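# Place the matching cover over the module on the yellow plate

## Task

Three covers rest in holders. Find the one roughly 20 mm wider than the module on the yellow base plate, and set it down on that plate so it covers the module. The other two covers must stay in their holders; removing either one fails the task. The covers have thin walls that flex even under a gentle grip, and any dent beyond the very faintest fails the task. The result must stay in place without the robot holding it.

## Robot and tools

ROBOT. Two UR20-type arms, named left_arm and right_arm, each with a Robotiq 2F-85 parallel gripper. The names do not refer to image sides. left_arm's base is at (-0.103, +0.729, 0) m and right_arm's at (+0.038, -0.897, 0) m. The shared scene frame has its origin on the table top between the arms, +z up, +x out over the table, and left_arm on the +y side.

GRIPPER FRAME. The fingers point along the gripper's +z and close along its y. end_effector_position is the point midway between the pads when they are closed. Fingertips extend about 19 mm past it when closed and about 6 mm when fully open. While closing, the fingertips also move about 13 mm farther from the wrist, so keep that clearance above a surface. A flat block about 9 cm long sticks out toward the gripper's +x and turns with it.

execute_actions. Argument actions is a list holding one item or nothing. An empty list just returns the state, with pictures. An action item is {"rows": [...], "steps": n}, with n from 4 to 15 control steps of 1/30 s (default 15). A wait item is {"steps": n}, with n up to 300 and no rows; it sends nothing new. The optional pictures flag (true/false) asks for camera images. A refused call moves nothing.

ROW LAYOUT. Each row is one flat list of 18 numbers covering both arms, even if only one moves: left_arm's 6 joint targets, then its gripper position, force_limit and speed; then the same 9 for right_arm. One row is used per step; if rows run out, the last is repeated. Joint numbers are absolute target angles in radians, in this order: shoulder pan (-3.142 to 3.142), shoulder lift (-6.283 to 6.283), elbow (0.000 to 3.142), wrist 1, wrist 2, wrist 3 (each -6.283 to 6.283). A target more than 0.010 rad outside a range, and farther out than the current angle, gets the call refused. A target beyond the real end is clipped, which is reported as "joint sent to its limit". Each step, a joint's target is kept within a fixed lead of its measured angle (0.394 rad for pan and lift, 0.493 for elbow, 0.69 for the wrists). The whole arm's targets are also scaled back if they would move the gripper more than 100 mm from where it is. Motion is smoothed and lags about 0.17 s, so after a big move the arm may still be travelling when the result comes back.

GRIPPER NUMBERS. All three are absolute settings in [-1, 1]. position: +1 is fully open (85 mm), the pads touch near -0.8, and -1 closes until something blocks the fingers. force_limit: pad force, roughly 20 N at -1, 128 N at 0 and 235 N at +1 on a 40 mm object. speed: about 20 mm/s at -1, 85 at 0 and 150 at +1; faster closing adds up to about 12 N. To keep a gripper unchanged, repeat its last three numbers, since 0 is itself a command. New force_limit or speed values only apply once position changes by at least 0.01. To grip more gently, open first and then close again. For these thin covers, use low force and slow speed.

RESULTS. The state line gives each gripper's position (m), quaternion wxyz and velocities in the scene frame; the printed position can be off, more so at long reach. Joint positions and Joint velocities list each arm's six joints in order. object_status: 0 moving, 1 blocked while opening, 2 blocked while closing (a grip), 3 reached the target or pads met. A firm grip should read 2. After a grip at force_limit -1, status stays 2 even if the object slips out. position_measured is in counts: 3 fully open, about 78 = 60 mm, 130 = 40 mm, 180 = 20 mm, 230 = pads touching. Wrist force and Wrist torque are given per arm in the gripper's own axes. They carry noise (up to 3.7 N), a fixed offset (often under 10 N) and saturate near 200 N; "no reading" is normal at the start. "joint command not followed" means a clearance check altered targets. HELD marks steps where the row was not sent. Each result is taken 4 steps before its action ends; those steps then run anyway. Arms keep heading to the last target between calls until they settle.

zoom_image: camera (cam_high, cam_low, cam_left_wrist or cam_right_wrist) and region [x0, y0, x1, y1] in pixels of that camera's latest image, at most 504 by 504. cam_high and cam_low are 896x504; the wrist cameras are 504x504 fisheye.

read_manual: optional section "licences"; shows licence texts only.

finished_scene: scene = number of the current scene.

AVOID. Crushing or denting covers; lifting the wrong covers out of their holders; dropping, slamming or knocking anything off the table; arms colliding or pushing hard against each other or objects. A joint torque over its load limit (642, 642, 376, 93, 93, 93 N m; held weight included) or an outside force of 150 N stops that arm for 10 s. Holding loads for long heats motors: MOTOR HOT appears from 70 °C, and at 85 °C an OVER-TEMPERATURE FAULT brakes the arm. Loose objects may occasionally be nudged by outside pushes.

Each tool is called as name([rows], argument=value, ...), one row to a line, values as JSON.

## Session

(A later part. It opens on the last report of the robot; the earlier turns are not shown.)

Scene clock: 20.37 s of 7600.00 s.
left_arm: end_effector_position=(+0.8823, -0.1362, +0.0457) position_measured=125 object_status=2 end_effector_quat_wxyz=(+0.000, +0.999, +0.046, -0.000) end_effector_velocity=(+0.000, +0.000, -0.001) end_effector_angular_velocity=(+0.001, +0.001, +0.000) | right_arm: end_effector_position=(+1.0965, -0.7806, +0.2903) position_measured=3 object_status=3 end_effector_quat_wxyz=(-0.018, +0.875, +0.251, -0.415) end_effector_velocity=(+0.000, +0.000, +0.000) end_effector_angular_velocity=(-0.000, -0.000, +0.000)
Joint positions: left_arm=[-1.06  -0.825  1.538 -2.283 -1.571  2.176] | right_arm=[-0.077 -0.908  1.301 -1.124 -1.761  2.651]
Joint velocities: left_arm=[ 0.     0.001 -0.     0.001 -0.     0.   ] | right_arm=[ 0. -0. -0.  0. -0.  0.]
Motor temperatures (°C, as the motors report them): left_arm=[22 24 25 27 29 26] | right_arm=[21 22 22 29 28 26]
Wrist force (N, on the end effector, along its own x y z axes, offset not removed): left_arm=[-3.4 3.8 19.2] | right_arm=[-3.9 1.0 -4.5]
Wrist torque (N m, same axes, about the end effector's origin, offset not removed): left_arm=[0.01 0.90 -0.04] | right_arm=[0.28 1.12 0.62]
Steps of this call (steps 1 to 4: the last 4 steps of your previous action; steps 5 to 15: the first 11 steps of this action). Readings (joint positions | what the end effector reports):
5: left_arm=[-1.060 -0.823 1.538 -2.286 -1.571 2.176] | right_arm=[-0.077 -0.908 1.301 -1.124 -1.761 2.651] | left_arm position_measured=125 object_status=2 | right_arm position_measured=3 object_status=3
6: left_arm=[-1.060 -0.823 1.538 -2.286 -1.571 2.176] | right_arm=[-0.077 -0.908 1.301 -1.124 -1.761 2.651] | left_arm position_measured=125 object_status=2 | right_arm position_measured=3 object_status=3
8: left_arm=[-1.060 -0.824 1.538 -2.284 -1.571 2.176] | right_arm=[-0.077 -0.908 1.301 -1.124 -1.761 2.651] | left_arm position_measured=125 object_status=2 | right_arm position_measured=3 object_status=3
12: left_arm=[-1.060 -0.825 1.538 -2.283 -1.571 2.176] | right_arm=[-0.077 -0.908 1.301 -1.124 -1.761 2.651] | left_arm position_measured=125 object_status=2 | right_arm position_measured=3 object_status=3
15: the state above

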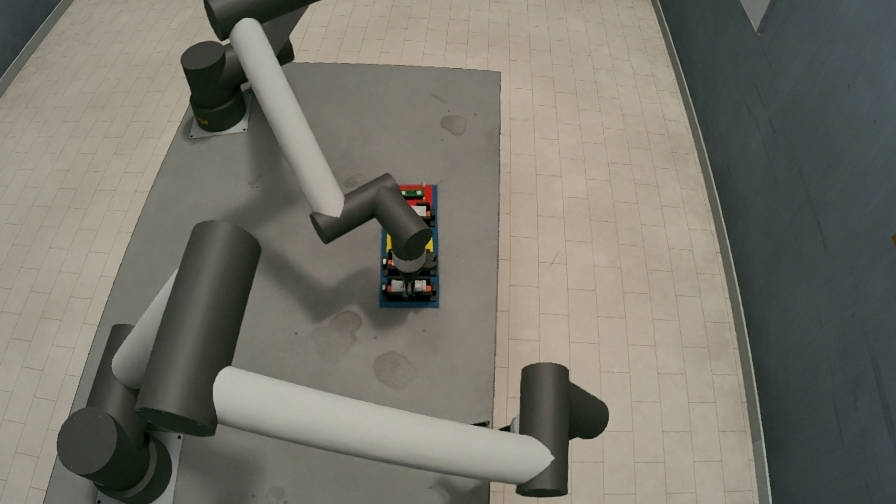

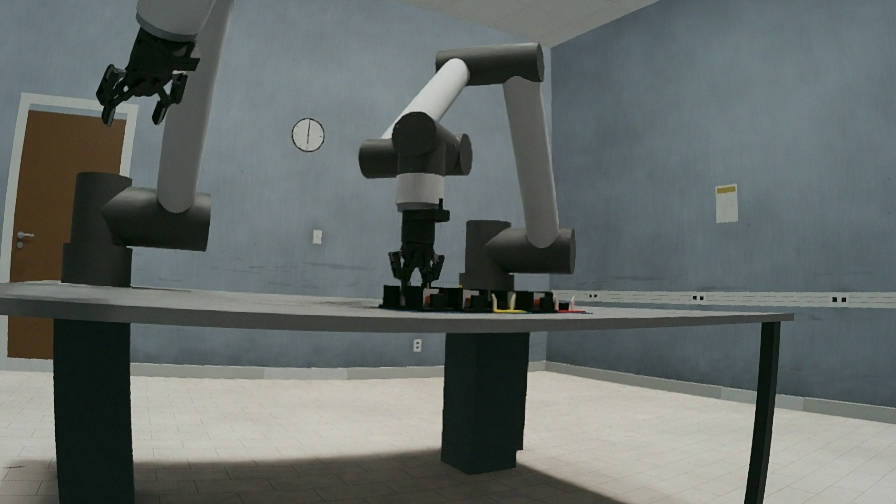

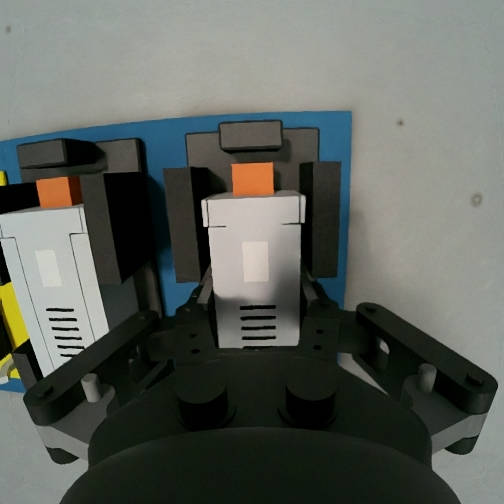

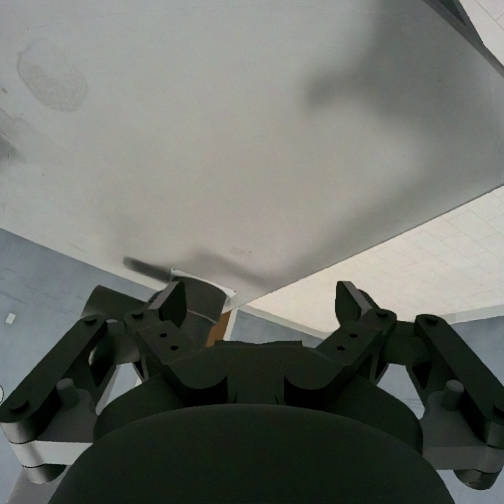

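execute_actions([
  {"rows":[[-1.0596,-0.8252,1.5376,-2.2832,-1.571,2.176,0.2,-1,0,-0.077,-0.908,1.301,-1.124,-1.761,2.651,1,-1,0]],"steps":8},
])

execute_actions([
  {"rows":[[-1.0596,-0.8208,1.5391,-2.2891,-1.571,2.176,0.2,-1,0,-0.077,-0.908,1.301,-1.124,-1.761,2.651,1,-1,0]],"steps":10},
], pictures=true)

execute_actions([
  {"rows":[[-1.0596,-0.8208,1.5391,-2.2891,-1.571,2.176,-1,-0.7,-1,-0.077,-0.908,1.301,-1.124,-1.761,2.651,1,-1,0]]},
])

execute_actions([
  {"steps":16},
])

execute_actions([
  {"rows":[[-1.0597,-0.8229,1.5382,-2.2861,-1.571,2.176,-1,-0.7,-1,-0.077,-0.908,1.301,-1.124,-1.761,2.651,1,-1,0]],"steps":10},
])

execute_actions([
  {"rows":[[-1.0597,-0.8251,1.5374,-2.2831,-1.571,2.176,-1,-0.7,-1,-0.077,-0.908,1.301,-1.124,-1.761,2.651,1,-1,0]]},
], pictures=true)

Scene clock: 20.83 s of 7600.00 s.
left_arm: end_effector_position=(+0.8823, -0.1363, +0.0459) position_measured=116 object_status=0 end_effector_quat_wxyz=(+0.000, +0.999, +0.046, -0.000) end_effector_velocity=(+0.001, -0.000, -0.001) end_effector_angular_velocity=(+0.000, -0.000, +0.000) | right_arm: end_effector_position=(+1.0965, -0.7806, +0.2903) position_measured=3 object_status=3 end_effector_quat_wxyz=(-0.018, +0.875, +0.251, -0.415) end_effector_velocity=(+0.000, -0.000, -0.000) end_effector_angular_velocity=(-0.000, -0.000, +0.000)
Joint positions: left_arm=[-1.06  -0.825  1.538 -2.283 -1.571  2.176] | right_arm=[-0.077 -0.908  1.301 -1.124 -1.761  2.651]
Joint velocities: left_arm=[ 0.     0.001 -0.001  0.     0.     0.   ] | right_arm=[-0.  0. -0. -0. -0.  0.]
Motor temperatures (°C, as the motors report them): left_arm=[22 24 25 27 29 26] | right_arm=[21 22 22 29 28 26]
Wrist force (N, on the end effector, along its own x y z axes, offset not removed): left_arm=[-1.1 -3.3 5.3] | right_arm=[0.0 -1.7 2.8]
Wrist torque (N m, same axes, about the end effector's origin, offset not removed): left_arm=[-0.89 0.61 -0.18] | right_arm=[-0.20 0.22 0.67]
Steps of this call (steps 1 to 4: the last 4 steps of your previous action; steps 5 to 10: the robot went on to your last target; steps 11 to 14: the first 4 steps of this action). Readings (joint positions | what the end effector reports):
11: left_arm=[-1.060 -0.825 1.538 -2.283 -1.571 2.176] | right_arm=[-0.077 -0.908 1.301 -1.124 -1.761 2.651] | left_arm position_measured=125 object_status=0 | right_arm position_measured=3 object_status=3
12: left_arm=[-1.060 -0.825 1.538 -2.283 -1.571 2.176] | right_arm=[-0.077 -0.908 1.301 -1.124 -1.761 2.651] | left_arm position_measured=125 object_status=0 | right_arm position_measured=3 object_status=3
14: the state above

Scene clock: 21.17 s of 7600.00 s.
left_arm: end_effector_position=(+0.8824, -0.1363, +0.0412) position_measured=104 object_status=0 end_effector_quat_wxyz=(+0.000, +0.999, +0.046, -0.000) end_effector_velocity=(+0.000, -0.000, -0.012) end_effector_angular_velocity=(-0.001, -0.001, +0.000) | right_arm: end_effector_position=(+1.0965, -0.7806, +0.2903) position_measured=3 object_status=3 end_effector_quat_wxyz=(-0.018, +0.875, +0.251, -0.415) end_effector_velocity=(+0.000, -0.000, -0.000) end_effector_angular_velocity=(+0.000, +0.000, -0.000)
Joint positions: left_arm=[-1.06  -0.822  1.539 -2.288 -1.571  2.176] | right_arm=[-0.077 -0.908  1.301 -1.124 -1.761  2.651]
Joint velocities: left_arm=[-0.     0.009  0.003 -0.014  0.    -0.   ] | right_arm=[-0.  0. -0.  0.  0. -0.]
Motor temperatures (°C, as the motors report them): left_arm=[22 24 25 27 29 26] | right_arm=[21 22 22 29 28 26]
Wrist force (N, on the end effector, along its own x y z axes, offset not removed): left_arm=[-1.4 -3.0 3.1] | right_arm=[-3.5 1.8 -1.6]
Wrist torque (N m, same axes, about the end effector's origin, offset not removed): left_arm=[-0.80 0.51 -0.02] | right_arm=[0.60 0.98 0.56]
Steps of this call (steps 1 to 4: the last 4 steps of your previous action; steps 5 to 10: the first 6 steps of this action). Readings (joint positions | what the end effector reports):
5: left_arm=[-1.060 -0.825 1.538 -2.283 -1.571 2.176] | right_arm=[-0.077 -0.908 1.301 -1.124 -1.761 2.651] | left_arm position_measured=104 object_status=0 | right_arm position_measured=3 object_status=3
6: left_arm=[-1.060 -0.824 1.538 -2.284 -1.571 2.176] | right_arm=[-0.077 -0.908 1.301 -1.124 -1.761 2.651] | left_arm position_measured=104 object_status=0 | right_arm position_measured=3 object_status=3
8: left_arm=[-1.060 -0.823 1.538 -2.287 -1.571 2.176] | right_arm=[-0.077 -0.908 1.301 -1.124 -1.761 2.651] | left_arm position_measured=104 object_status=0 | right_arm position_measured=3 object_status=3
10: the state above

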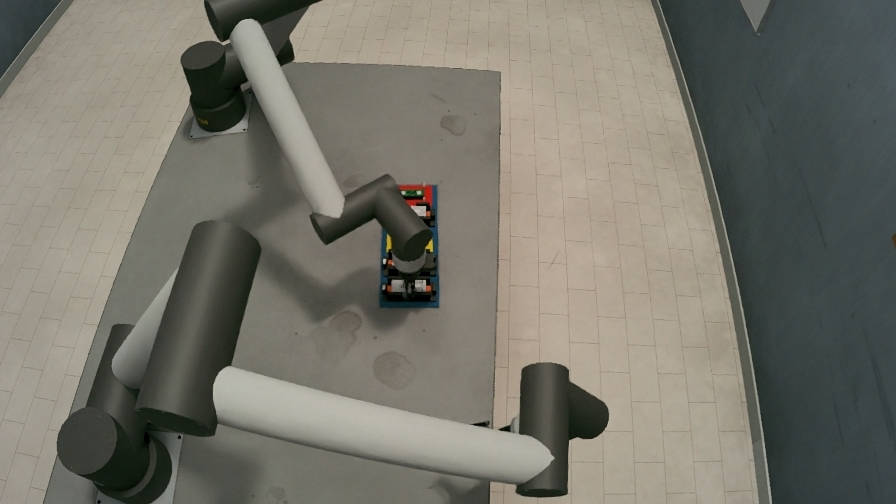

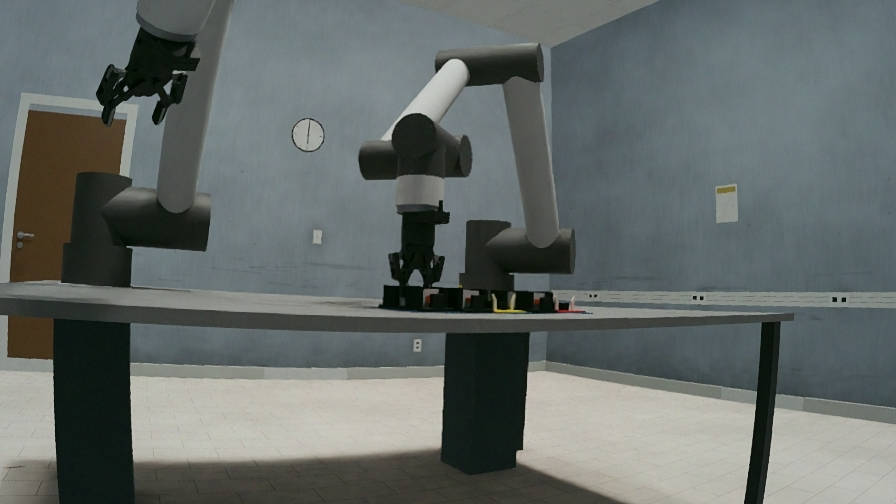

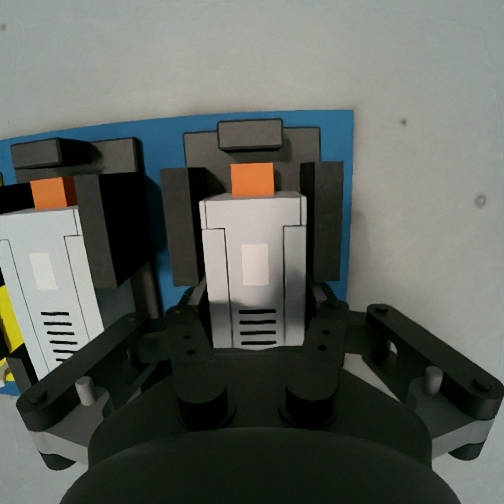

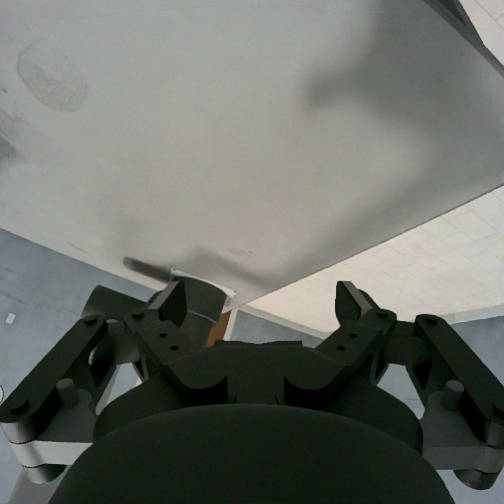

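Scene clock: 21.67 s of 7600.00 s.
left_arm: end_effector_position=(+0.8823, -0.1362, +0.0401) position_measured=117 object_status=0 end_effector_quat_wxyz=(+0.000, +0.999, +0.046, -0.000) end_effector_velocity=(+0.002, +0.001, +0.000) end_effector_angular_velocity=(-0.001, -0.001, +0.002) | right_arm: end_effector_position=(+1.0965, -0.7806, +0.2903) position_measured=3 object_status=3 end_effector_quat_wxyz=(-0.018, +0.875, +0.251, -0.415) end_effector_velocity=(-0.000, +0.000, -0.000) end_effector_angular_velocity=(+0.001, +0.000, -0.001)
Joint positions: left_arm=[-1.06  -0.821  1.539 -2.289 -1.571  2.176] | right_arm=[-0.077 -0.908  1.301 -1.124 -1.761  2.651]
Joint velocities: left_arm=[ 0.002  0.001 -0.001 -0.     0.    -0.   ] | right_arm=[-0.     0.     0.    -0.     0.001 -0.   ]
Motor temperatures (°C, as the motors report them): left_arm=[22 24 25 27 29 26] | right_arm=[21 22 22 29 28 26]
Wrist force (N, on the end effector, along its own x y z axes, offset not removed): left_arm=[-0.7 -1.5 2.7] | right_arm=[-4.5 1.6 -3.1]
Wrist torque (N m, same axes, about the end effector's origin, offset not removed): left_arm=[-0.68 0.36 -0.01] | right_arm=[0.59 1.21 0.47]
Steps of this call (steps 1 to 4: the last 4 steps of your previous action; steps 5 to 15: the first 11 steps of this action). Readings (joint positions | what the end effector reports):
5: left_arm=[-1.060 -0.821 1.539 -2.289 -1.571 2.176] | right_arm=[-0.077 -0.908 1.301 -1.124 -1.761 2.651] | left_arm position_measured=104 object_status=0 | right_arm position_measured=3 object_status=3
6: left_arm=[-1.060 -0.821 1.539 -2.289 -1.571 2.176] | right_arm=[-0.077 -0.908 1.301 -1.124 -1.761 2.651] | left_arm position_measured=104 object_status=0 | right_arm position_measured=3 object_status=3
8: left_arm=[-1.060 -0.821 1.539 -2.289 -1.571 2.176] | right_arm=[-0.077 -0.908 1.301 -1.124 -1.761 2.651] | left_arm position_measured=106 object_status=0 | right_arm position_measured=3 object_status=3
12: left_arm=[-1.060 -0.821 1.539 -2.289 -1.571 2.176] | right_arm=[-0.077 -0.908 1.301 -1.124 -1.761 2.651] | left_arm position_measured=113 object_status=0 | right_arm position_measured=3 object_status=3
15: the state above

Scene clock: 22.20 s of 7600.00 s.
left_arm: end_effector_position=(+0.8823, -0.1362, +0.0401) position_measured=128 object_status=2 end_effector_quat_wxyz=(+0.000, +0.999, +0.046, -0.000) end_effector_velocity=(+0.000, +0.001, -0.001) end_effector_angular_velocity=(+0.001, +0.000, +0.002) | right_arm: end_effector_position=(+1.0965, -0.7806, +0.2903) position_measured=3 object_status=3 end_effector_quat_wxyz=(-0.018, +0.875, +0.251, -0.415) end_effector_velocity=(-0.000, +0.001, -0.000) end_effector_angular_velocity=(+0.000, +0.001, +0.001)
Joint positions: left_arm=[-1.06  -0.821  1.539 -2.289 -1.571  2.176] | right_arm=[-0.077 -0.908  1.301 -1.124 -1.761  2.651]
Joint velocities: left_arm=[ 0.001  0.     0.     0.     0.    -0.002] | right_arm=[ 0.  0.  0.  0.  0. -0.]
Motor temperatures (°C, as the motors report them): left_arm=[22 24 25 27 29 26] | right_arm=[21 22 22 29 28 26]
Wrist force (N, on the end effector, along its own x y z axes, offset not removed): left_arm=[-3.9 -3.3 -12.3] | right_arm=[-3.1 -0.7 -1.4]
Wrist torque (N m, same axes, about the end effector's origin, offset not removed): left_arm=[-0.69 0.85 -0.08] | right_arm=[0.15 0.89 0.32]
Kept back: nothing.
Steps of this call (steps 1 to 4: the last 4 steps of your previous action; steps 5 to 15: the robot went on to your last target; step 16: nothing new was sent). Readings (joint positions | what the end effector reports):
1: left_arm=[-1.060 -0.821 1.539 -2.289 -1.571 2.176] | right_arm=[-0.077 -0.908 1.301 -1.124 -1.761 2.651] | left_arm position_measured=119 object_status=0 | right_arm position_measured=3 object_status=3
2: left_arm=[-1.060 -0.821 1.539 -2.289 -1.571 2.176] | right_arm=[-0.077 -0.908 1.301 -1.124 -1.761 2.651] | left_arm position_measured=120 object_status=0 | right_arm position_measured=3 object_status=3
4: left_arm=[-1.060 -0.821 1.539 -2.289 -1.571 2.176] | right_arm=[-0.077 -0.908 1.301 -1.124 -1.761 2.651] | left_arm position_measured=123 object_status=0 | right_arm position_measured=3 object_status=3
8: left_arm=[-1.060 -0.821 1.539 -2.289 -1.571 2.176] | right_arm=[-0.077 -0.908 1.301 -1.124 -1.761 2.651] | left_arm position_measured=128 object_status=0 | right_arm position_measured=3 object_status=3
16: the state above
All arms were judged still, so your last target was given up. Only a new action makes them travel on or press farther. Fingers that are still opening or closing keep moving.

Scene clock: 22.40 s of 7600.00 s.
left_arm: end_effector_position=(+0.8822, -0.1361, +0.0418) position_measured=128 object_status=2 end_effector_quat_wxyz=(-0.000, +0.999, +0.046, -0.000) end_effector_velocity=(+0.001, +0.001, +0.005) end_effector_angular_velocity=(+0.001, +0.001, +0.002) | right_arm: end_effector_position=(+1.0965, -0.7806, +0.2903) position_measured=3 object_status=3 end_effector_quat_wxyz=(-0.018, +0.875, +0.251, -0.415) end_effector_velocity=(+0.000, +0.000, -0.000) end_effector_angular_velocity=(+0.000, +0.000, -0.000)
Joint positions: left_arm=[-1.06  -0.822  1.539 -2.287 -1.571  2.176] | right_arm=[-0.077 -0.908  1.301 -1.124 -1.761  2.651]
Joint velocities: left_arm=[ 0.001 -0.003 -0.003  0.007 -0.    -0.001] | right_arm=[ 0.     0.    -0.     0.     0.001 -0.   ]
Motor temperatures (°C, as the motors report them): left_arm=[22 24 25 27 29 26] | right_arm=[21 22 22 29 28 26]
Wrist force (N, on the end effector, along its own x y z axes, offset not removed): left_arm=[-3.6 2.3 19.0] | right_arm=[-2.3 -0.6 1.0]
Wrist torque (N m, same axes, about the end effector's origin, offset not removed): left_arm=[-0.74 1.15 0.05] | right_arm=[0.12 0.87 0.54]
Steps of this call (steps 1 to 6: the first 6 steps of this action). Readings (joint positions | what the end effector reports):
1: left_arm=[-1.060 -0.821 1.539 -2.289 -1.571 2.176] | right_arm=[-0.077 -0.908 1.301 -1.124 -1.761 2.651] | left_arm position_measured=128 object_status=2 | right_arm position_measured=3 object_status=3
2: left_arm=[-1.060 -0.821 1.539 -2.289 -1.571 2.176] | right_arm=[-0.077 -0.908 1.301 -1.124 -1.761 2.651] | left_arm position_measured=128 object_status=2 | right_arm position_measured=3 object_status=3
4: left_arm=[-1.060 -0.822 1.539 -2.287 -1.571 2.176] | right_arm=[-0.077 -0.908 1.301 -1.124 -1.761 2.651] | left_arm position_measured=128 object_status=2 | right_arm position_measured=3 object_status=3
6: the state above

Scene clock: 22.90 s of 7600.00 s.
left_arm: end_effector_position=(+0.8823, -0.1364, +0.0456) position_measured=128 object_status=2 end_effector_quat_wxyz=(+0.000, +0.999, +0.046, -0.000) end_effector_velocity=(+0.000, +0.001, -0.000) end_effector_angular_velocity=(+0.000, +0.001, +0.002) | right_arm: end_effector_position=(+1.0965, -0.7806, +0.2903) position_measured=3 object_status=3 end_effector_quat_wxyz=(-0.018, +0.875, +0.251, -0.415) end_effector_velocity=(-0.001, +0.000, -0.000) end_effector_angular_velocity=(+0.000, +0.001, -0.001)
Joint positions: left_arm=[-1.06  -0.825  1.537 -2.283 -1.571  2.176] | right_arm=[-0.077 -0.908  1.301 -1.124 -1.761  2.651]
Joint velocities: left_arm=[ 0.001 -0.     0.     0.001 -0.001 -0.001] | right_arm=[-0.    -0.     0.001  0.     0.001  0.   ]
Motor temperatures (°C, as the motors report them): left_arm=[22 24 25 27 29 26] | right_arm=[21 22 22 29 28 26]
Wrist force (N, on the end effector, along its own x y z axes, offset not removed): left_arm=[-2.4 -3.7 19.0] | right_arm=[-3.0 1.9 -1.9]
Wrist torque (N m, same axes, about the end effector's origin, offset not removed): left_arm=[-0.75 0.85 -0.08] | right_arm=[0.43 0.80 0.36]
Steps of this call (steps 1 to 4: the last 4 steps of your previous action; steps 5 to 15: the first 11 steps of this action). Readings (joint positions | what the end effector reports):
5: left_arm=[-1.060 -0.823 1.538 -2.286 -1.571 2.176] | right_arm=[-0.077 -0.908 1.301 -1.124 -1.761 2.651] | left_arm position_measured=128 object_status=2 | right_arm position_measured=3 object_status=3
6: left_arm=[-1.060 -0.823 1.538 -2.285 -1.571 2.176] | right_arm=[-0.077 -0.908 1.301 -1.124 -1.761 2.651] | left_arm position_measured=128 object_status=2 | right_arm position_measured=3 object_status=3
8: left_arm=[-1.060 -0.824 1.538 -2.284 -1.571 2.176] | right_arm=[-0.077 -0.908 1.301 -1.124 -1.761 2.651] | left_arm position_measured=128 object_status=2 | right_arm position_measured=3 object_status=3
12: left_arm=[-1.060 -0.825 1.537 -2.283 -1.571 2.176] | right_arm=[-0.077 -0.908 1.301 -1.124 -1.761 2.651] | left_arm position_measured=128 object_status=2 | right_arm position_measured=3 object_status=3
15: the state above

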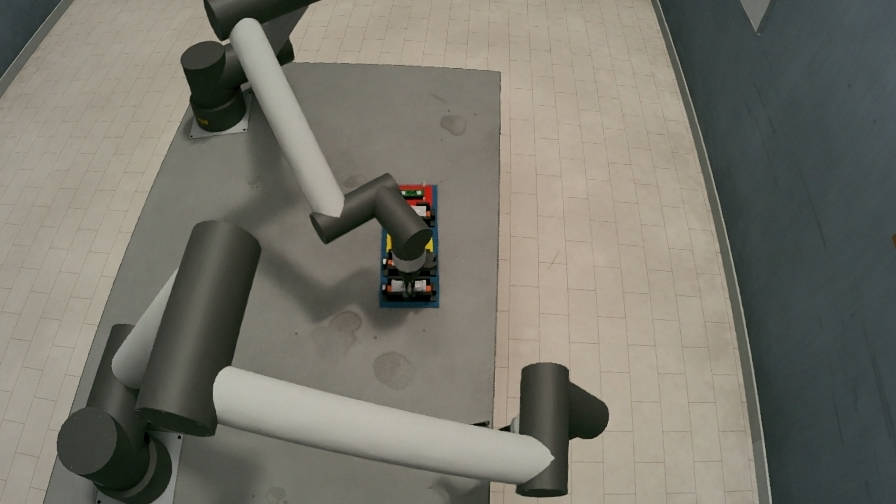

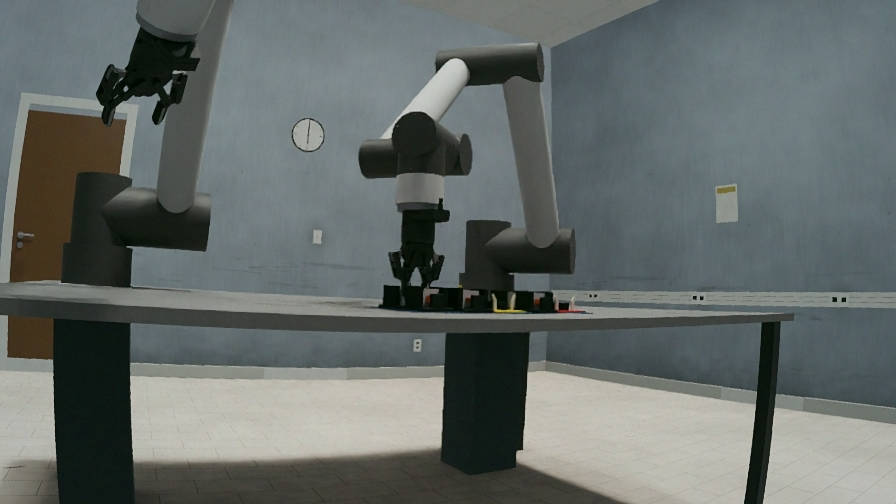

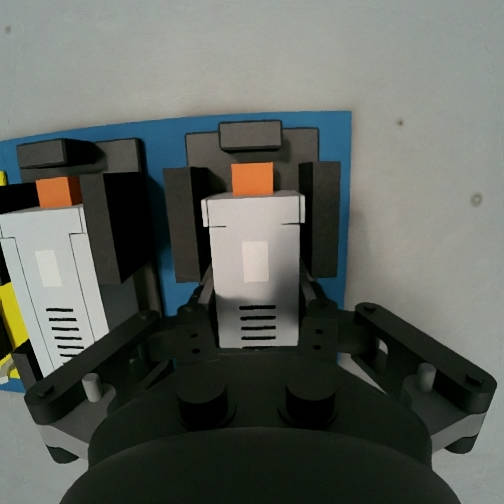

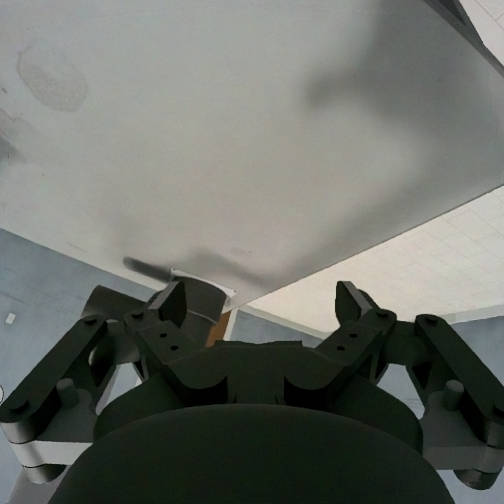

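execute_actions([
  {"rows":[[-1.0597,-0.8251,1.5374,-2.2831,-1.571,2.176,0.2,-1,0,-0.077,-0.908,1.301,-1.124,-1.761,2.651,1,-1,0]],"steps":8},
])

execute_actions([
  {"rows":[[-1.0596,-0.8208,1.5391,-2.2891,-1.571,2.176,0.2,-1,0,-0.077,-0.908,1.301,-1.124,-1.761,2.651,1,-1,0]],"steps":10},
], pictures=true)

zoom_image(camera="cam_left_wrist", region=[170, 160, 340, 310])

execute_actions([
  {"rows":[[-1.0596,-0.8208,1.5391,-2.2891,-1.571,2.176,-1,-0.6,-1,-0.077,-0.908,1.301,-1.124,-1.761,2.651,1,-1,0]]},
])

execute_actions([
  {"steps":18},
])

execute_actions([
  {"rows":[[-1.0597,-0.8229,1.5382,-2.2861,-1.571,2.176,-1,-0.6,-1,-0.077,-0.908,1.301,-1.124,-1.761,2.651,1,-1,0]],"steps":10},
])

execute_actions([
  {"rows":[[-1.0597,-0.8251,1.5374,-2.2831,-1.571,2.176,-1,-0.6,-1,-0.077,-0.908,1.301,-1.124,-1.761,2.651,1,-1,0]]},
], pictures=true)

Scene clock: 23.40 s of 7600.00 s.
left_arm: end_effector_position=(+0.8823, -0.1365, +0.0459) position_measured=118 object_status=0 end_effector_quat_wxyz=(+0.000, +0.999, +0.046, -0.000) end_effector_velocity=(-0.001, -0.003, +0.001) end_effector_angular_velocity=(-0.001, -0.001, -0.004) | right_arm: end_effector_position=(+1.0965, -0.7806, +0.2903) position_measured=3 object_status=3 end_effector_quat_wxyz=(-0.018, +0.875, +0.251, -0.415) end_effector_velocity=(-0.000, -0.000, -0.000) end_effector_angular_velocity=(-0.000, +0.001, -0.000)
Joint positions: left_arm=[-1.06  -0.825  1.537 -2.283 -1.571  2.176] | right_arm=[-0.077 -0.908  1.301 -1.124 -1.761  2.651]
Joint velocities: left_arm=[-0.002 -0.001 -0.001  0.    -0.     0.003] | right_arm=[-0.  0.  0.  0. -0.  0.]
Motor temperatures (°C, as the motors report them): left_arm=[22 24 25 27 29 26] | right_arm=[21 22 22 29 28 26]
Wrist force (N, on the end effector, along its own x y z axes, offset not removed): left_arm=[-2.4 -4.6 5.7] | right_arm=[-2.3 2.8 -1.3]
Wrist torque (N m, same axes, about the end effector's origin, offset not removed): left_arm=[-0.59 0.76 -0.26] | right_arm=[0.79 0.79 0.52]
Steps of this call (steps 1 to 4: the last 4 steps of your previous action; steps 5 to 11: the robot went on to your last target; steps 12 to 15: the first 4 steps of this action). Readings (joint positions | what the end effector reports):
12: left_arm=[-1.060 -0.825 1.537 -2.283 -1.571 2.176] | right_arm=[-0.077 -0.908 1.301 -1.124 -1.761 2.651] | left_arm position_measured=128 object_status=0 | right_arm position_measured=3 object_status=3
13: left_arm=[-1.060 -0.825 1.537 -2.283 -1.571 2.176] | right_arm=[-0.077 -0.908 1.301 -1.124 -1.761 2.651] | left_arm position_measured=128 object_status=0 | right_arm position_measured=3 object_status=3
15: the state above

Scene clock: 23.73 s of 7600.00 s.
left_arm: end_effector_position=(+0.8823, -0.1364, +0.0413) position_measured=104 object_status=0 end_effector_quat_wxyz=(+0.000, +0.999, +0.046, +0.000) end_effector_velocity=(-0.001, -0.001, -0.012) end_effector_angular_velocity=(-0.001, -0.000, -0.001) | right_arm: end_effector_position=(+1.0965, -0.7806, +0.2903) position_measured=3 object_status=3 end_effector_quat_wxyz=(-0.018, +0.875, +0.251, -0.415) end_effector_velocity=(-0.000, -0.000, -0.000) end_effector_angular_velocity=(+0.000, +0.000, -0.001)
Joint positions: left_arm=[-1.06  -0.822  1.539 -2.288 -1.571  2.176] | right_arm=[-0.077 -0.908  1.301 -1.124 -1.761  2.651]
Joint velocities: left_arm=[-0.001  0.009  0.004 -0.013 -0.     0.   ] | right_arm=[-0.     0.     0.     0.     0.001  0.   ]
Motor temperatures (°C, as the motors report them): left_arm=[22 24 25 27 29 26] | right_arm=[21 22 22 29 28 26]
Wrist force (N, on the end effector, along its own x y z axes, offset not removed): left_arm=[-0.6 -0.7 5.1] | right_arm=[-2.6 -0.9 -0.6]
Wrist torque (N m, same axes, about the end effector's origin, offset not removed): left_arm=[-0.32 0.35 -0.12] | right_arm=[0.07 0.82 0.41]
Steps of this call (steps 1 to 4: the last 4 steps of your previous action; steps 5 to 10: the first 6 steps of this action). Readings (joint positions | what the end effector reports):
5: left_arm=[-1.060 -0.825 1.537 -2.283 -1.571 2.176] | right_arm=[-0.077 -0.908 1.301 -1.124 -1.761 2.651] | left_arm position_measured=104 object_status=0 | right_arm position_measured=3 object_status=3
6: left_arm=[-1.060 -0.824 1.538 -2.284 -1.571 2.176] | right_arm=[-0.077 -0.908 1.301 -1.124 -1.761 2.651] | left_arm position_measured=104 object_status=0 | right_arm position_measured=3 object_status=3
8: left_arm=[-1.060 -0.823 1.538 -2.287 -1.571 2.176] | right_arm=[-0.077 -0.908 1.301 -1.124 -1.761 2.651] | left_arm position_measured=104 object_status=0 | right_arm position_measured=3 object_status=3
10: the state above

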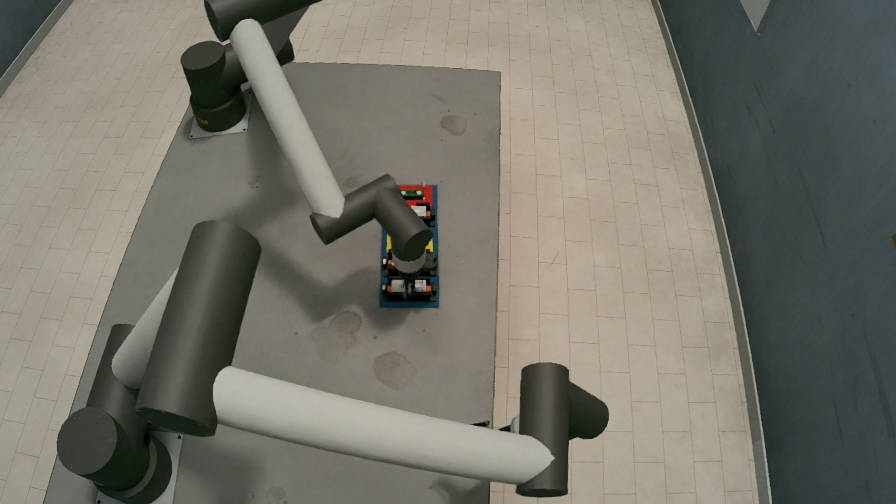

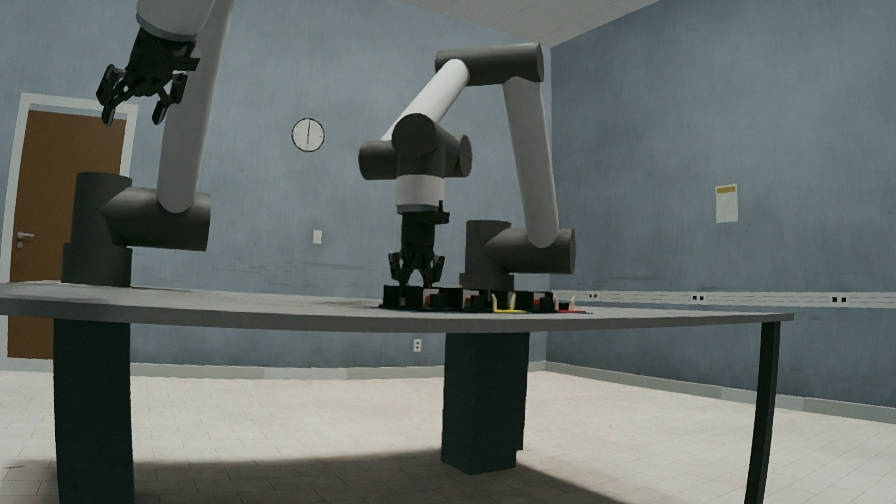

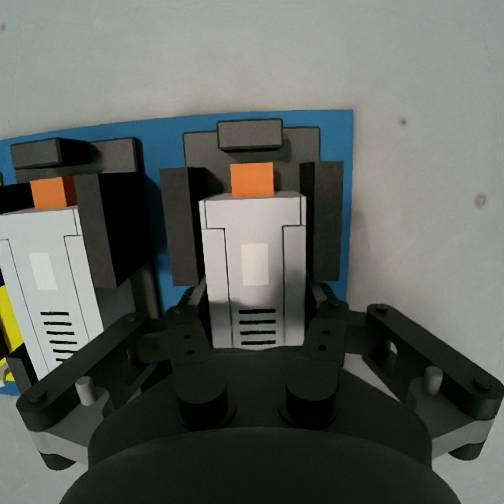

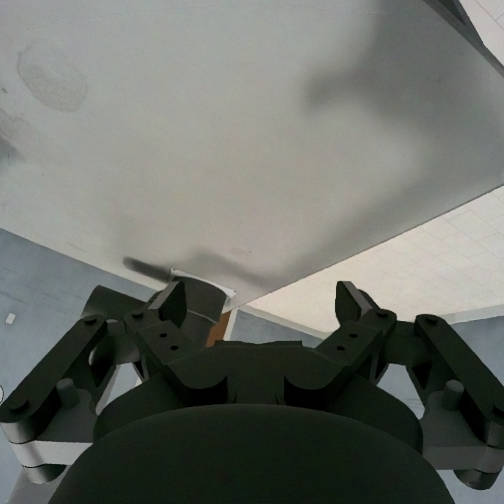

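Region (170, 160, 340, 310) of cam_left_wrist's 504x504 image, scaled by 2.965, with more detail than that image has; it fills the top 445 rows of this view, and the rest is white.

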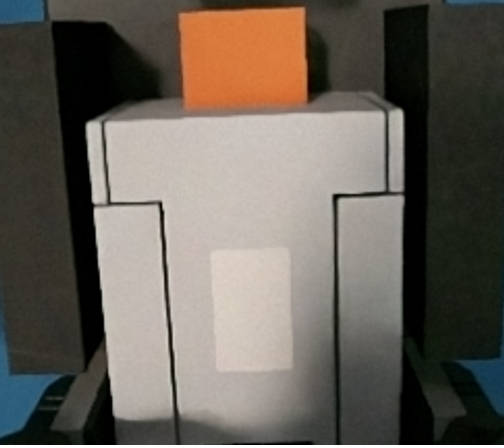

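Scene clock: 24.23 s of 7600.00 s.
left_arm: end_effector_position=(+0.8823, -0.1362, +0.0401) position_measured=117 object_status=0 end_effector_quat_wxyz=(+0.000, +0.999, +0.046, -0.000) end_effector_velocity=(-0.000, +0.000, -0.002) end_effector_angular_velocity=(+0.001, +0.001, +0.000) | right_arm: end_effector_position=(+1.0965, -0.7806, +0.2903) position_measured=3 object_status=3 end_effector_quat_wxyz=(-0.018, +0.875, +0.251, -0.415) end_effector_velocity=(-0.000, -0.000, +0.000) end_effector_angular_velocity=(-0.000, +0.000, +0.000)
Joint positions: left_arm=[-1.06  -0.821  1.539 -2.289 -1.571  2.176] | right_arm=[-0.077 -0.908  1.301 -1.124 -1.761  2.651]
Joint velocities: left_arm=[-0.     0.001  0.001 -0.    -0.    -0.001] | right_arm=[ 0. -0.  0.  0. -0. -0.]
Motor temperatures (°C, as the motors report them): left_arm=[22 24 25 27 29 26] | right_arm=[21 22 22 29 28 26]
Wrist force (N, on the end effector, along its own x y z axes, offset not removed): left_arm=[-1.7 -2.4 1.9] | right_arm=[-5.3 0.3 -5.7]
Wrist torque (N m, same axes, about the end effector's origin, offset not removed): left_arm=[-0.62 0.59 -0.01] | right_arm=[0.29 1.45 0.44]
Steps of this call (steps 1 to 4: the last 4 steps of your previous action; steps 5 to 15: the first 11 steps of this action). Readings (joint positions | what the end effector reports):
5: left_arm=[-1.060 -0.821 1.539 -2.289 -1.571 2.176] | right_arm=[-0.077 -0.908 1.301 -1.124 -1.761 2.651] | left_arm position_measured=104 object_status=0 | right_arm position_measured=3 object_status=3
6: left_arm=[-1.060 -0.821 1.539 -2.289 -1.571 2.176] | right_arm=[-0.077 -0.908 1.301 -1.124 -1.761 2.651] | left_arm position_measured=104 object_status=0 | right_arm position_measured=3 object_status=3
8: left_arm=[-1.060 -0.821 1.539 -2.289 -1.571 2.176] | right_arm=[-0.077 -0.908 1.301 -1.124 -1.761 2.651] | left_arm position_measured=106 object_status=0 | right_arm position_measured=3 object_status=3
12: left_arm=[-1.060 -0.821 1.539 -2.289 -1.571 2.176] | right_arm=[-0.077 -0.908 1.301 -1.124 -1.761 2.651] | left_arm position_measured=113 object_status=0 | right_arm position_measured=3 object_status=3
15: the state above

Scene clock: 24.83 s of 7600.00 s.
left_arm: end_effector_position=(+0.8823, -0.1362, +0.0401) position_measured=130 object_status=2 end_effector_quat_wxyz=(+0.000, +0.999, +0.046, -0.000) end_effector_velocity=(+0.000, -0.001, +0.002) end_effector_angular_velocity=(-0.001, -0.001, -0.003) | right_arm: end_effector_position=(+1.0965, -0.7806, +0.2903) position_measured=3 object_status=3 end_effector_quat_wxyz=(-0.018, +0.875, +0.251, -0.415) end_effector_velocity=(+0.000, +0.000, -0.000) end_effector_angular_velocity=(-0.000, +0.000, +0.000)
Joint positions: left_arm=[-1.06  -0.821  1.539 -2.289 -1.571  2.176] | right_arm=[-0.077 -0.908  1.301 -1.124 -1.761  2.651]
Joint velocities: left_arm=[-0.    -0.001 -0.001  0.    -0.     0.002] | right_arm=[ 0.  0. -0.  0. -0. -0.]
Motor temperatures (°C, as the motors report them): left_arm=[22 24 25 27 29 26] | right_arm=[21 22 22 29 28 26]
Wrist force (N, on the end effector, along its own x y z axes, offset not removed): left_arm=[-1.9 -1.6 -16.2] | right_arm=[-3.5 4.1 -2.3]
Wrist torque (N m, same axes, about the end effector's origin, offset not removed): left_arm=[-0.31 0.53 -0.11] | right_arm=[1.10 1.01 0.42]
Kept back: nothing.
Steps of this call (steps 1 to 4: the last 4 steps of your previous action; steps 5 to 15: the robot went on to your last target; steps 16 to 18: nothing new was sent). Readings (joint positions | what the end effector reports):
1: left_arm=[-1.060 -0.821 1.539 -2.289 -1.571 2.176] | right_arm=[-0.077 -0.908 1.301 -1.124 -1.761 2.651] | left_arm position_measured=119 object_status=0 | right_arm position_measured=3 object_status=3
2: left_arm=[-1.060 -0.821 1.539 -2.289 -1.571 2.176] | right_arm=[-0.077 -0.908 1.301 -1.124 -1.761 2.651] | left_arm position_measured=120 object_status=0 | right_arm position_measured=3 object_status=3
4: left_arm=[-1.060 -0.821 1.539 -2.289 -1.571 2.176] | right_arm=[-0.077 -0.908 1.301 -1.124 -1.761 2.651] | left_arm position_measured=123 object_status=0 | right_arm position_measured=3 object_status=3
8: left_arm=[-1.060 -0.821 1.539 -2.289 -1.571 2.176] | right_arm=[-0.077 -0.908 1.301 -1.124 -1.761 2.651] | left_arm position_measured=128 object_status=0 | right_arm position_measured=3 object_status=3
18: the state above
All arms were judged still, so your last target was given up. Only a new action makes them travel on or press farther. Fingers that are still opening or closing keep moving.

Scene clock: 25.03 s of 7600.00 s.
left_arm: end_effector_position=(+0.8822, -0.1361, +0.0418) position_measured=131 object_status=2 end_effector_quat_wxyz=(-0.000, +0.999, +0.046, -0.000) end_effector_velocity=(-0.001, -0.001, +0.004) end_effector_angular_velocity=(+0.001, +0.001, -0.002) | right_arm: end_effector_position=(+1.0965, -0.7806, +0.2903) position_measured=3 object_status=3 end_effector_quat_wxyz=(-0.018, +0.875, +0.251, -0.415) end_effector_velocity=(-0.001, +0.000, -0.001) end_effector_angular_velocity=(+0.000, +0.001, +0.000)
Joint positions: left_arm=[-1.06  -0.822  1.539 -2.287 -1.571  2.176] | right_arm=[-0.077 -0.908  1.301 -1.124 -1.761  2.651]
Joint velocities: left_arm=[-0.001 -0.003 -0.003  0.007  0.     0.001] | right_arm=[ 0.     0.     0.001  0.     0.    -0.   ]
Motor temperatures (°C, as the motors report them): left_arm=[22 24 25 27 29 26] | right_arm=[21 22 22 29 28 26]
Wrist force (N, on the end effector, along its own x y z axes, offset not removed): left_arm=[-1.3 4.7 20.0] | right_arm=[-4.1 3.3 -0.9]
Wrist torque (N m, same axes, about the end effector's origin, offset not removed): left_arm=[-0.55 0.77 -0.08] | right_arm=[0.86 1.06 0.48]
Steps of this call (steps 1 to 6: the first 6 steps of this action). Readings (joint positions | what the end effector reports):
1: left_arm=[-1.060 -0.821 1.539 -2.289 -1.571 2.176] | right_arm=[-0.077 -0.908 1.301 -1.124 -1.761 2.651] | left_arm position_measured=130 object_status=2 | right_arm position_measured=3 object_status=3
2: left_arm=[-1.060 -0.821 1.539 -2.289 -1.571 2.176] | right_arm=[-0.077 -0.908 1.301 -1.124 -1.761 2.651] | left_arm position_measured=130 object_status=2 | right_arm position_measured=3 object_status=3
4: left_arm=[-1.060 -0.822 1.539 -2.287 -1.571 2.176] | right_arm=[-0.077 -0.908 1.301 -1.124 -1.761 2.651] | left_arm position_measured=131 object_status=2 | right_arm position_measured=3 object_status=3
6: the state above

Scene clock: 25.53 s of 7600.00 s.
left_arm: end_effector_position=(+0.8823, -0.1364, +0.0456) position_measured=131 object_status=2 end_effector_quat_wxyz=(+0.000, +0.999, +0.046, -0.000) end_effector_velocity=(-0.000, -0.000, +0.002) end_effector_angular_velocity=(-0.001, -0.000, -0.002) | right_arm: end_effector_position=(+1.0965, -0.7806, +0.2903) position_measured=3 object_status=3 end_effector_quat_wxyz=(-0.018, +0.875, +0.251, -0.415) end_effector_velocity=(-0.000, +0.000, -0.001) end_effector_angular_velocity=(-0.000, +0.001, -0.000)
Joint positions: left_arm=[-1.06  -0.825  1.537 -2.283 -1.571  2.176] | right_arm=[-0.077 -0.908  1.301 -1.124 -1.761  2.651]
Joint velocities: left_arm=[-0.    -0.001  0.     0.001 -0.     0.002] | right_arm=[0. 0. 0. 0. 0. 0.]
Motor temperatures (°C, as the motors report them): left_arm=[22 24 25 27 29 26] | right_arm=[21 22 22 29 28 26]
Wrist force (N, on the end effector, along its own x y z axes, offset not removed): left_arm=[-2.6 -5.0 21.4] | right_arm=[-1.2 0.0 -4.0]
Wrist torque (N m, same axes, about the end effector's origin, offset not removed): left_arm=[-0.93 0.75 0.00] | right_arm=[0.10 0.54 0.47]
Steps of this call (steps 1 to 4: the last 4 steps of your previous action; steps 5 to 15: the first 11 steps of this action). Readings (joint positions | what the end effector reports):
5: left_arm=[-1.060 -0.823 1.538 -2.286 -1.571 2.176] | right_arm=[-0.077 -0.908 1.301 -1.124 -1.761 2.651] | left_arm position_measured=131 object_status=2 | right_arm position_measured=3 object_status=3
6: left_arm=[-1.060 -0.823 1.538 -2.285 -1.571 2.176] | right_arm=[-0.077 -0.908 1.301 -1.124 -1.761 2.651] | left_arm position_measured=131 object_status=2 | right_arm position_measured=3 object_status=3
8: left_arm=[-1.060 -0.824 1.538 -2.284 -1.571 2.176] | right_arm=[-0.077 -0.908 1.301 -1.124 -1.761 2.651] | left_arm position_measured=131 object_status=2 | right_arm position_measured=3 object_status=3
12: left_arm=[-1.060 -0.825 1.537 -2.283 -1.571 2.176] | right_arm=[-0.077 -0.908 1.301 -1.124 -1.761 2.651] | left_arm position_measured=131 object_status=2 | right_arm position_measured=3 object_status=3
15: the state above

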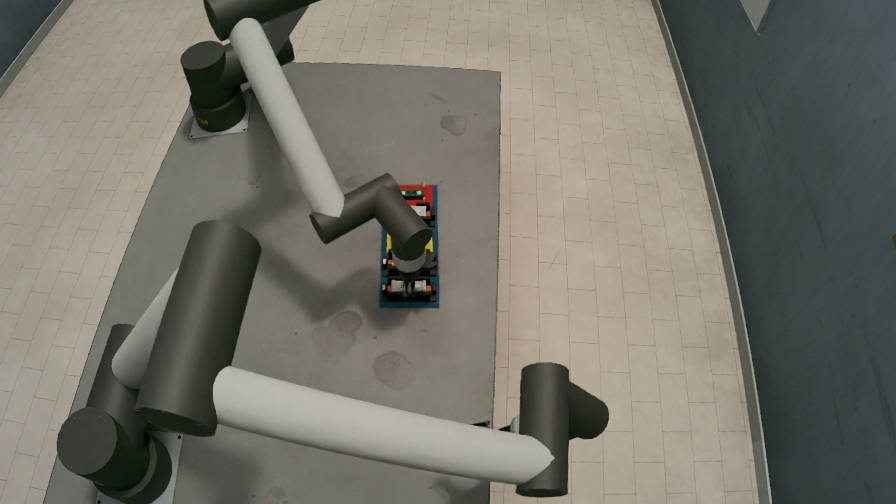

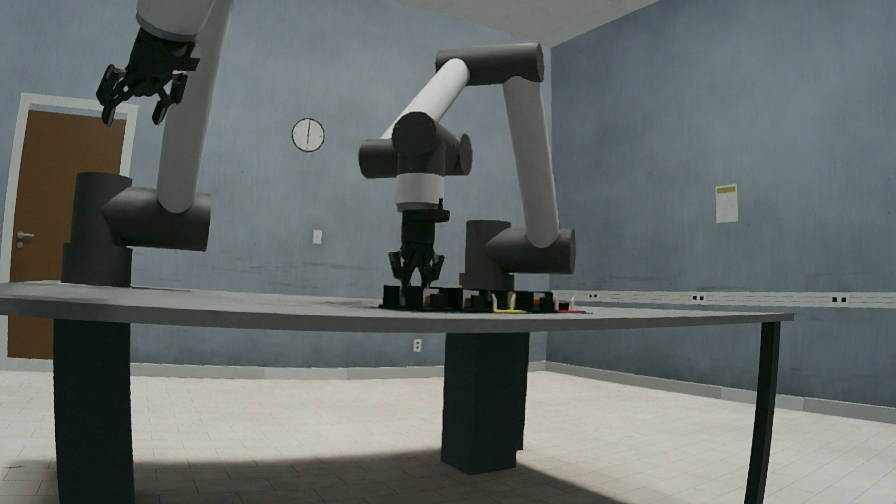

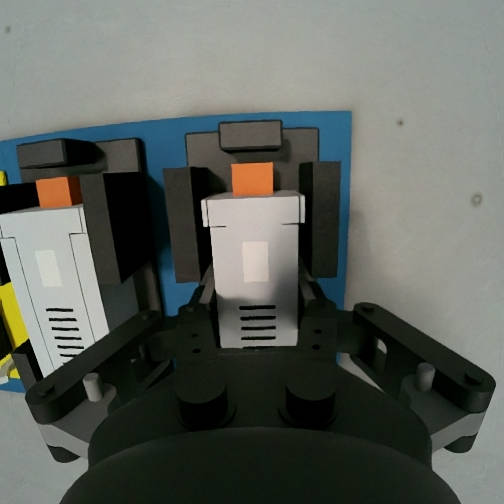

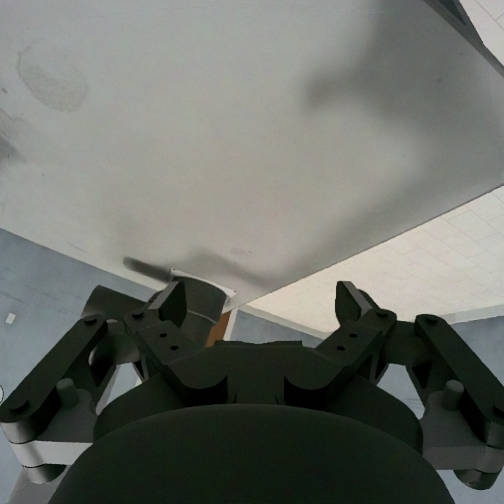

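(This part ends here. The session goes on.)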